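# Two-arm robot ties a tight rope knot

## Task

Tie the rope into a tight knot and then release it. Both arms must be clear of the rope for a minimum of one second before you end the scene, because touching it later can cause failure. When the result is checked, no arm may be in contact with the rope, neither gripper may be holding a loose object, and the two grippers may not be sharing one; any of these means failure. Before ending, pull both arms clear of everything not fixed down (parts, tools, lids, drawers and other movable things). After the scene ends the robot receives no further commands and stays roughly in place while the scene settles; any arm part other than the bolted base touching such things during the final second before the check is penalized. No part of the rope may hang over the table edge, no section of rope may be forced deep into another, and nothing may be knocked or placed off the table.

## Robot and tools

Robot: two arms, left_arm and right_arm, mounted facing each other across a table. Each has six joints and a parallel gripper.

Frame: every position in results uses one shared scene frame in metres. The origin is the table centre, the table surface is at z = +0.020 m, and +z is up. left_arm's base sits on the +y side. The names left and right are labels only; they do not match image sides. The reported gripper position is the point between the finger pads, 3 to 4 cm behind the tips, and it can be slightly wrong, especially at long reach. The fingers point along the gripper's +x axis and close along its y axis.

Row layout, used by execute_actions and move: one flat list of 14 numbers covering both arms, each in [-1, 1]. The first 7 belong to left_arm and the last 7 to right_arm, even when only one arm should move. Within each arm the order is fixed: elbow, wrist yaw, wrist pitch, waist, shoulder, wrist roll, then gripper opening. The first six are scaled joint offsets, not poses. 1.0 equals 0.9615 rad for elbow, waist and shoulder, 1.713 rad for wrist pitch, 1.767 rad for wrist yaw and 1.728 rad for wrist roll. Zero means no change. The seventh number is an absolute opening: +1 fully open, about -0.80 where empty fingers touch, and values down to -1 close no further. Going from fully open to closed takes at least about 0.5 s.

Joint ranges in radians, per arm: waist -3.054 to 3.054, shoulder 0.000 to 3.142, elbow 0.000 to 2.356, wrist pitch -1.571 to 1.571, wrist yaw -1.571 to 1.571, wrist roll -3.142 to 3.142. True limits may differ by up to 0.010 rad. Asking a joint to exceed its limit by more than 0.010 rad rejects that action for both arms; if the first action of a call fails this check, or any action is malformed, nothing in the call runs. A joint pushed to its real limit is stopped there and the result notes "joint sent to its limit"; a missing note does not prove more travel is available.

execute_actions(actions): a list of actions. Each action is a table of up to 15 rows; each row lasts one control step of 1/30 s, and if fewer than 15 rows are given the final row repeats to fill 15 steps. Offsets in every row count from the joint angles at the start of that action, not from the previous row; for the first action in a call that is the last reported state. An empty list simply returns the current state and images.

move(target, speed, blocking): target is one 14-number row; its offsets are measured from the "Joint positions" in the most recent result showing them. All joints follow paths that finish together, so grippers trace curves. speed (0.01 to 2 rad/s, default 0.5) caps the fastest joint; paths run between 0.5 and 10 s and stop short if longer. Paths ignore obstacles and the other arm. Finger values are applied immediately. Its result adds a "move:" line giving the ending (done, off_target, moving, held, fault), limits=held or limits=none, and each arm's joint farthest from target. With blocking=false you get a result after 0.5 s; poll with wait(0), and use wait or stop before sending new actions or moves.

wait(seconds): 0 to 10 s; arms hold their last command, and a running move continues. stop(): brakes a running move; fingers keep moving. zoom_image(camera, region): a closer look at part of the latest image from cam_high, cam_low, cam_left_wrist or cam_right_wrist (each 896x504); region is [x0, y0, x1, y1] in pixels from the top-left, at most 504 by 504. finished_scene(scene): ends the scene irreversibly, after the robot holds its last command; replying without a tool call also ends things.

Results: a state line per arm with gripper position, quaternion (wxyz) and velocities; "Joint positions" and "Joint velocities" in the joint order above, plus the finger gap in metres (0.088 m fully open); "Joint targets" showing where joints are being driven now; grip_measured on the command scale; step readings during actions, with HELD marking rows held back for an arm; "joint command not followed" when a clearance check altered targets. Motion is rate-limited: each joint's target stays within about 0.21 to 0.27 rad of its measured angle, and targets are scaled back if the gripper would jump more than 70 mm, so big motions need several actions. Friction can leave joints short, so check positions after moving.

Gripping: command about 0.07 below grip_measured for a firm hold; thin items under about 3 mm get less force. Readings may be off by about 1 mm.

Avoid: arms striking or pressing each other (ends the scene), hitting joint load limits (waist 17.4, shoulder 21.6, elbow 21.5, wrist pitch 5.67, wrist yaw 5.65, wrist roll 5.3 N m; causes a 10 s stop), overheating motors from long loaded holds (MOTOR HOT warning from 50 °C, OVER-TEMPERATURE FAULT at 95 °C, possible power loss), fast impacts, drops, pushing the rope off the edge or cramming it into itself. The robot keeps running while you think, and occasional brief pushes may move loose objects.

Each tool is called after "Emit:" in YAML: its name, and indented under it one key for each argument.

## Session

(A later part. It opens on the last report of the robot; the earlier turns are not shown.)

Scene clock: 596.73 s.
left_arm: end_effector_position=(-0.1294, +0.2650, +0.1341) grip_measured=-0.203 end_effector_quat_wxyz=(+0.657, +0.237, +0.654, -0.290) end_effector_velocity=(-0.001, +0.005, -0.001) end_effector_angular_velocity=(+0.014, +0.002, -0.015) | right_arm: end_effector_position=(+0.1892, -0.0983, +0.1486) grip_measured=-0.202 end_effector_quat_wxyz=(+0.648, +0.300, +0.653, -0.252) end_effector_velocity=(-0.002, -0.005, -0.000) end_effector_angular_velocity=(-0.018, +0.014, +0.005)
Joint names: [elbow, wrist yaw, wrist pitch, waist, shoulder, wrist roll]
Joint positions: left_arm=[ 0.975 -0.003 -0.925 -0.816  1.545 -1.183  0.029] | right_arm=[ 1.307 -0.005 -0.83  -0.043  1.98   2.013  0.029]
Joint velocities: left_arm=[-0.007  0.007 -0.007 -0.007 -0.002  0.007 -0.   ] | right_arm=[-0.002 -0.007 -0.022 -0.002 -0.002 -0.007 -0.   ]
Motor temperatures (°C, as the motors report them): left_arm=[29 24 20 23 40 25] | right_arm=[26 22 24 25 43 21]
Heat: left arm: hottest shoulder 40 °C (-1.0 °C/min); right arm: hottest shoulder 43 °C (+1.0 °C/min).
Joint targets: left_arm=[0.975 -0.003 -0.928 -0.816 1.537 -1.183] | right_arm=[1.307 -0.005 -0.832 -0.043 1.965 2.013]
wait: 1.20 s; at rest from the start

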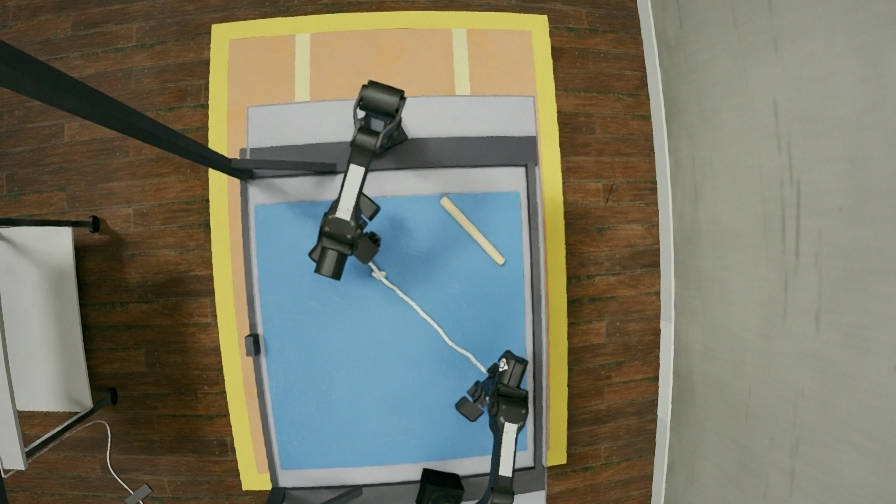

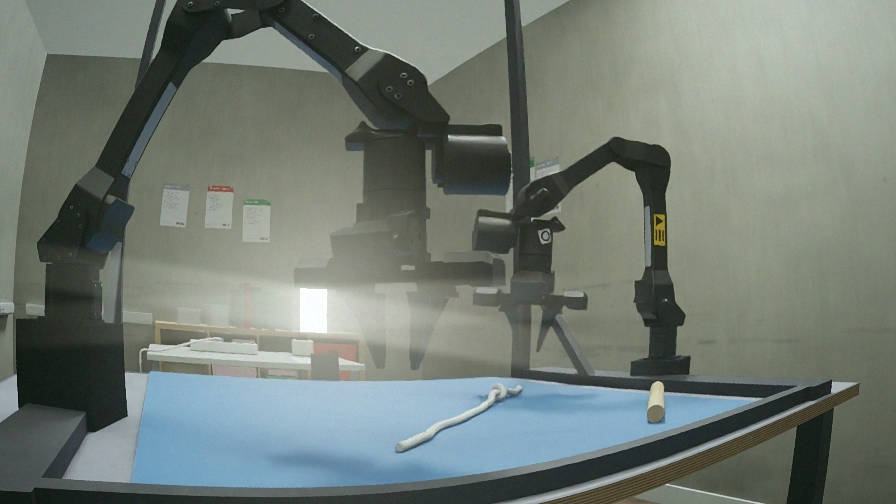

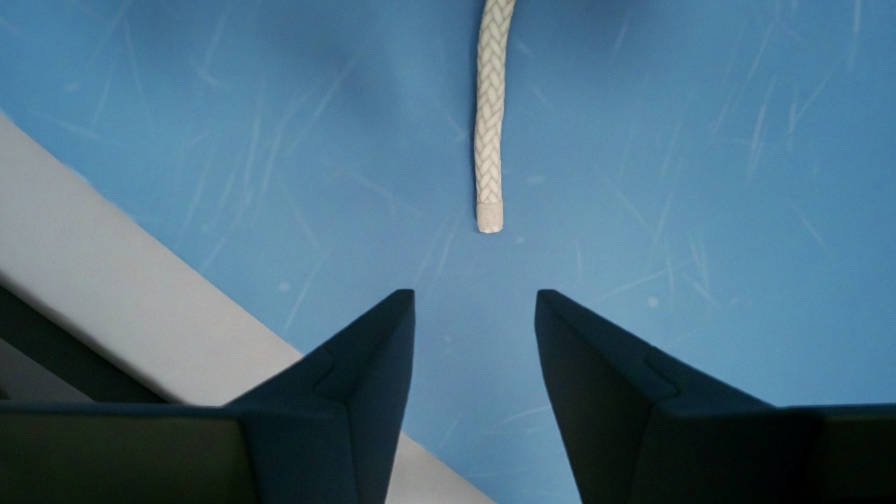

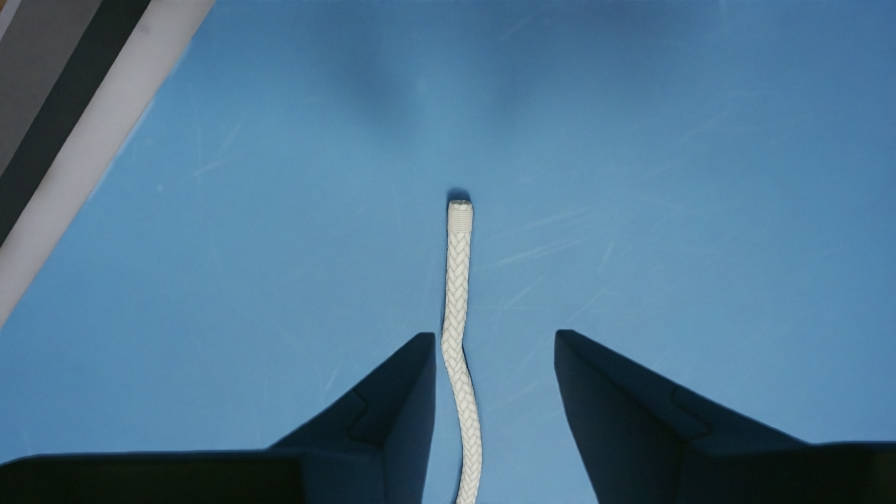

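Emit:
move:
  target: [0.328,0,-0.038,0.259,0.339,0.153,-0.2,0,0,0,0,0,0,-0.2]
  speed: 0.7

Scene clock: 602.37 s.
left_arm: end_effector_position=(-0.0740, +0.1847, +0.1187) grip_measured=-0.203 end_effector_quat_wxyz=(+0.655, +0.269, +0.654, -0.266) end_effector_velocity=(+0.002, -0.001, +0.000) end_effector_angular_velocity=(-0.008, -0.006, -0.005) | right_arm: end_effector_position=(+0.1892, -0.0983, +0.1486) grip_measured=-0.202 end_effector_quat_wxyz=(+0.648, +0.300, +0.653, -0.252) end_effector_velocity=(-0.003, -0.001, +0.002) end_effector_angular_velocity=(+0.006, +0.022, -0.008)
Joint names: [elbow, wrist yaw, wrist pitch, waist, shoulder, wrist roll]
Joint positions: left_arm=[ 1.277 -0.003 -0.988 -0.57   1.863 -0.925  0.029] | right_arm=[ 1.307 -0.005 -0.83  -0.043  1.98   2.013  0.029]
Joint velocities: left_arm=[-0.002 -0.007  0.007  0.002 -0.002  0.007 -0.   ] | right_arm=[-0.002 -0.022 -0.007 -0.002 -0.007  0.007 -0.   ]
Motor temperatures (°C, as the motors report them): left_arm=[30 24 20 23 40 25] | right_arm=[27 22 24 25 43 21]
Heat: left arm: hottest shoulder 40 °C (-2.0 °C/min); right arm: hottest shoulder 43 °C (+0.0 °C/min).
Joint targets: left_arm=[1.290 -0.003 -0.991 -0.567 1.871 -0.918] | right_arm=[1.307 -0.005 -0.830 -0.043 1.980 2.013]
move: off_target (left_arm); limits=none; left_arm: farthest joint: the elbow, 0.014 radians from its target (0.316 radians at the start); right_arm: farthest joint: the waist, 0.000 radians from its target (0.000 radians at the start)

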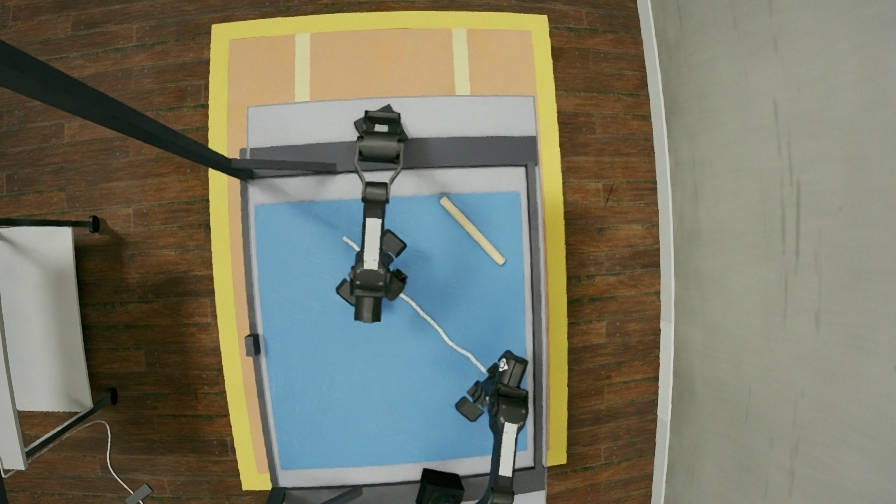

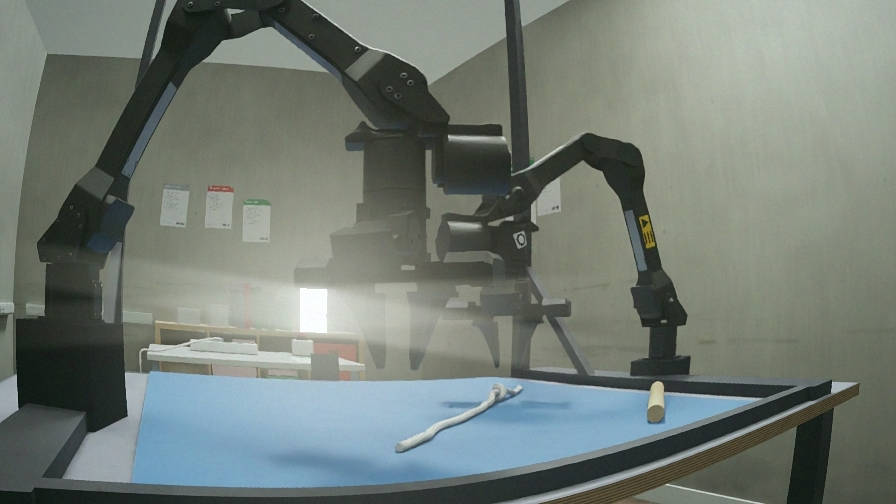

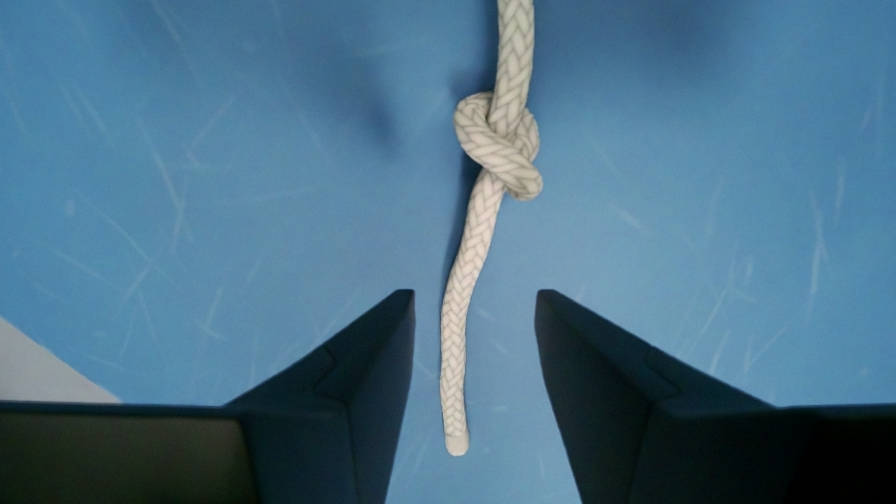

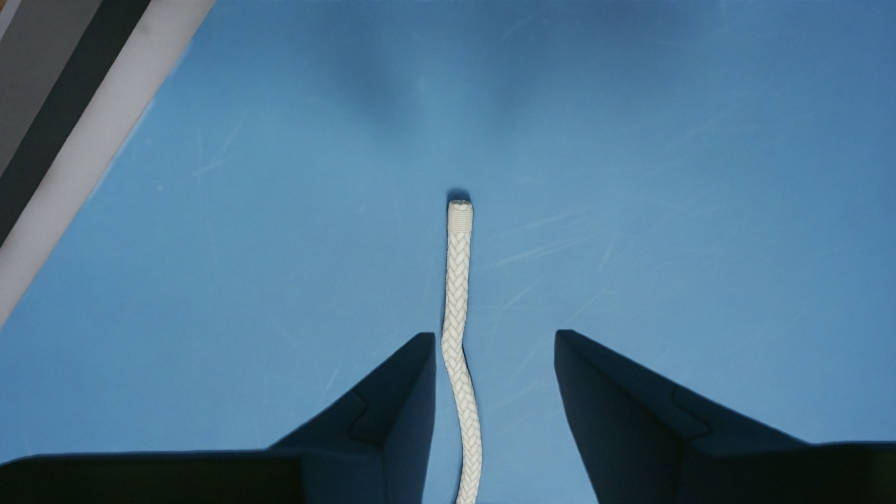

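Emit:
finished_scene:
  scene: 1

The scene is finished: the task was done.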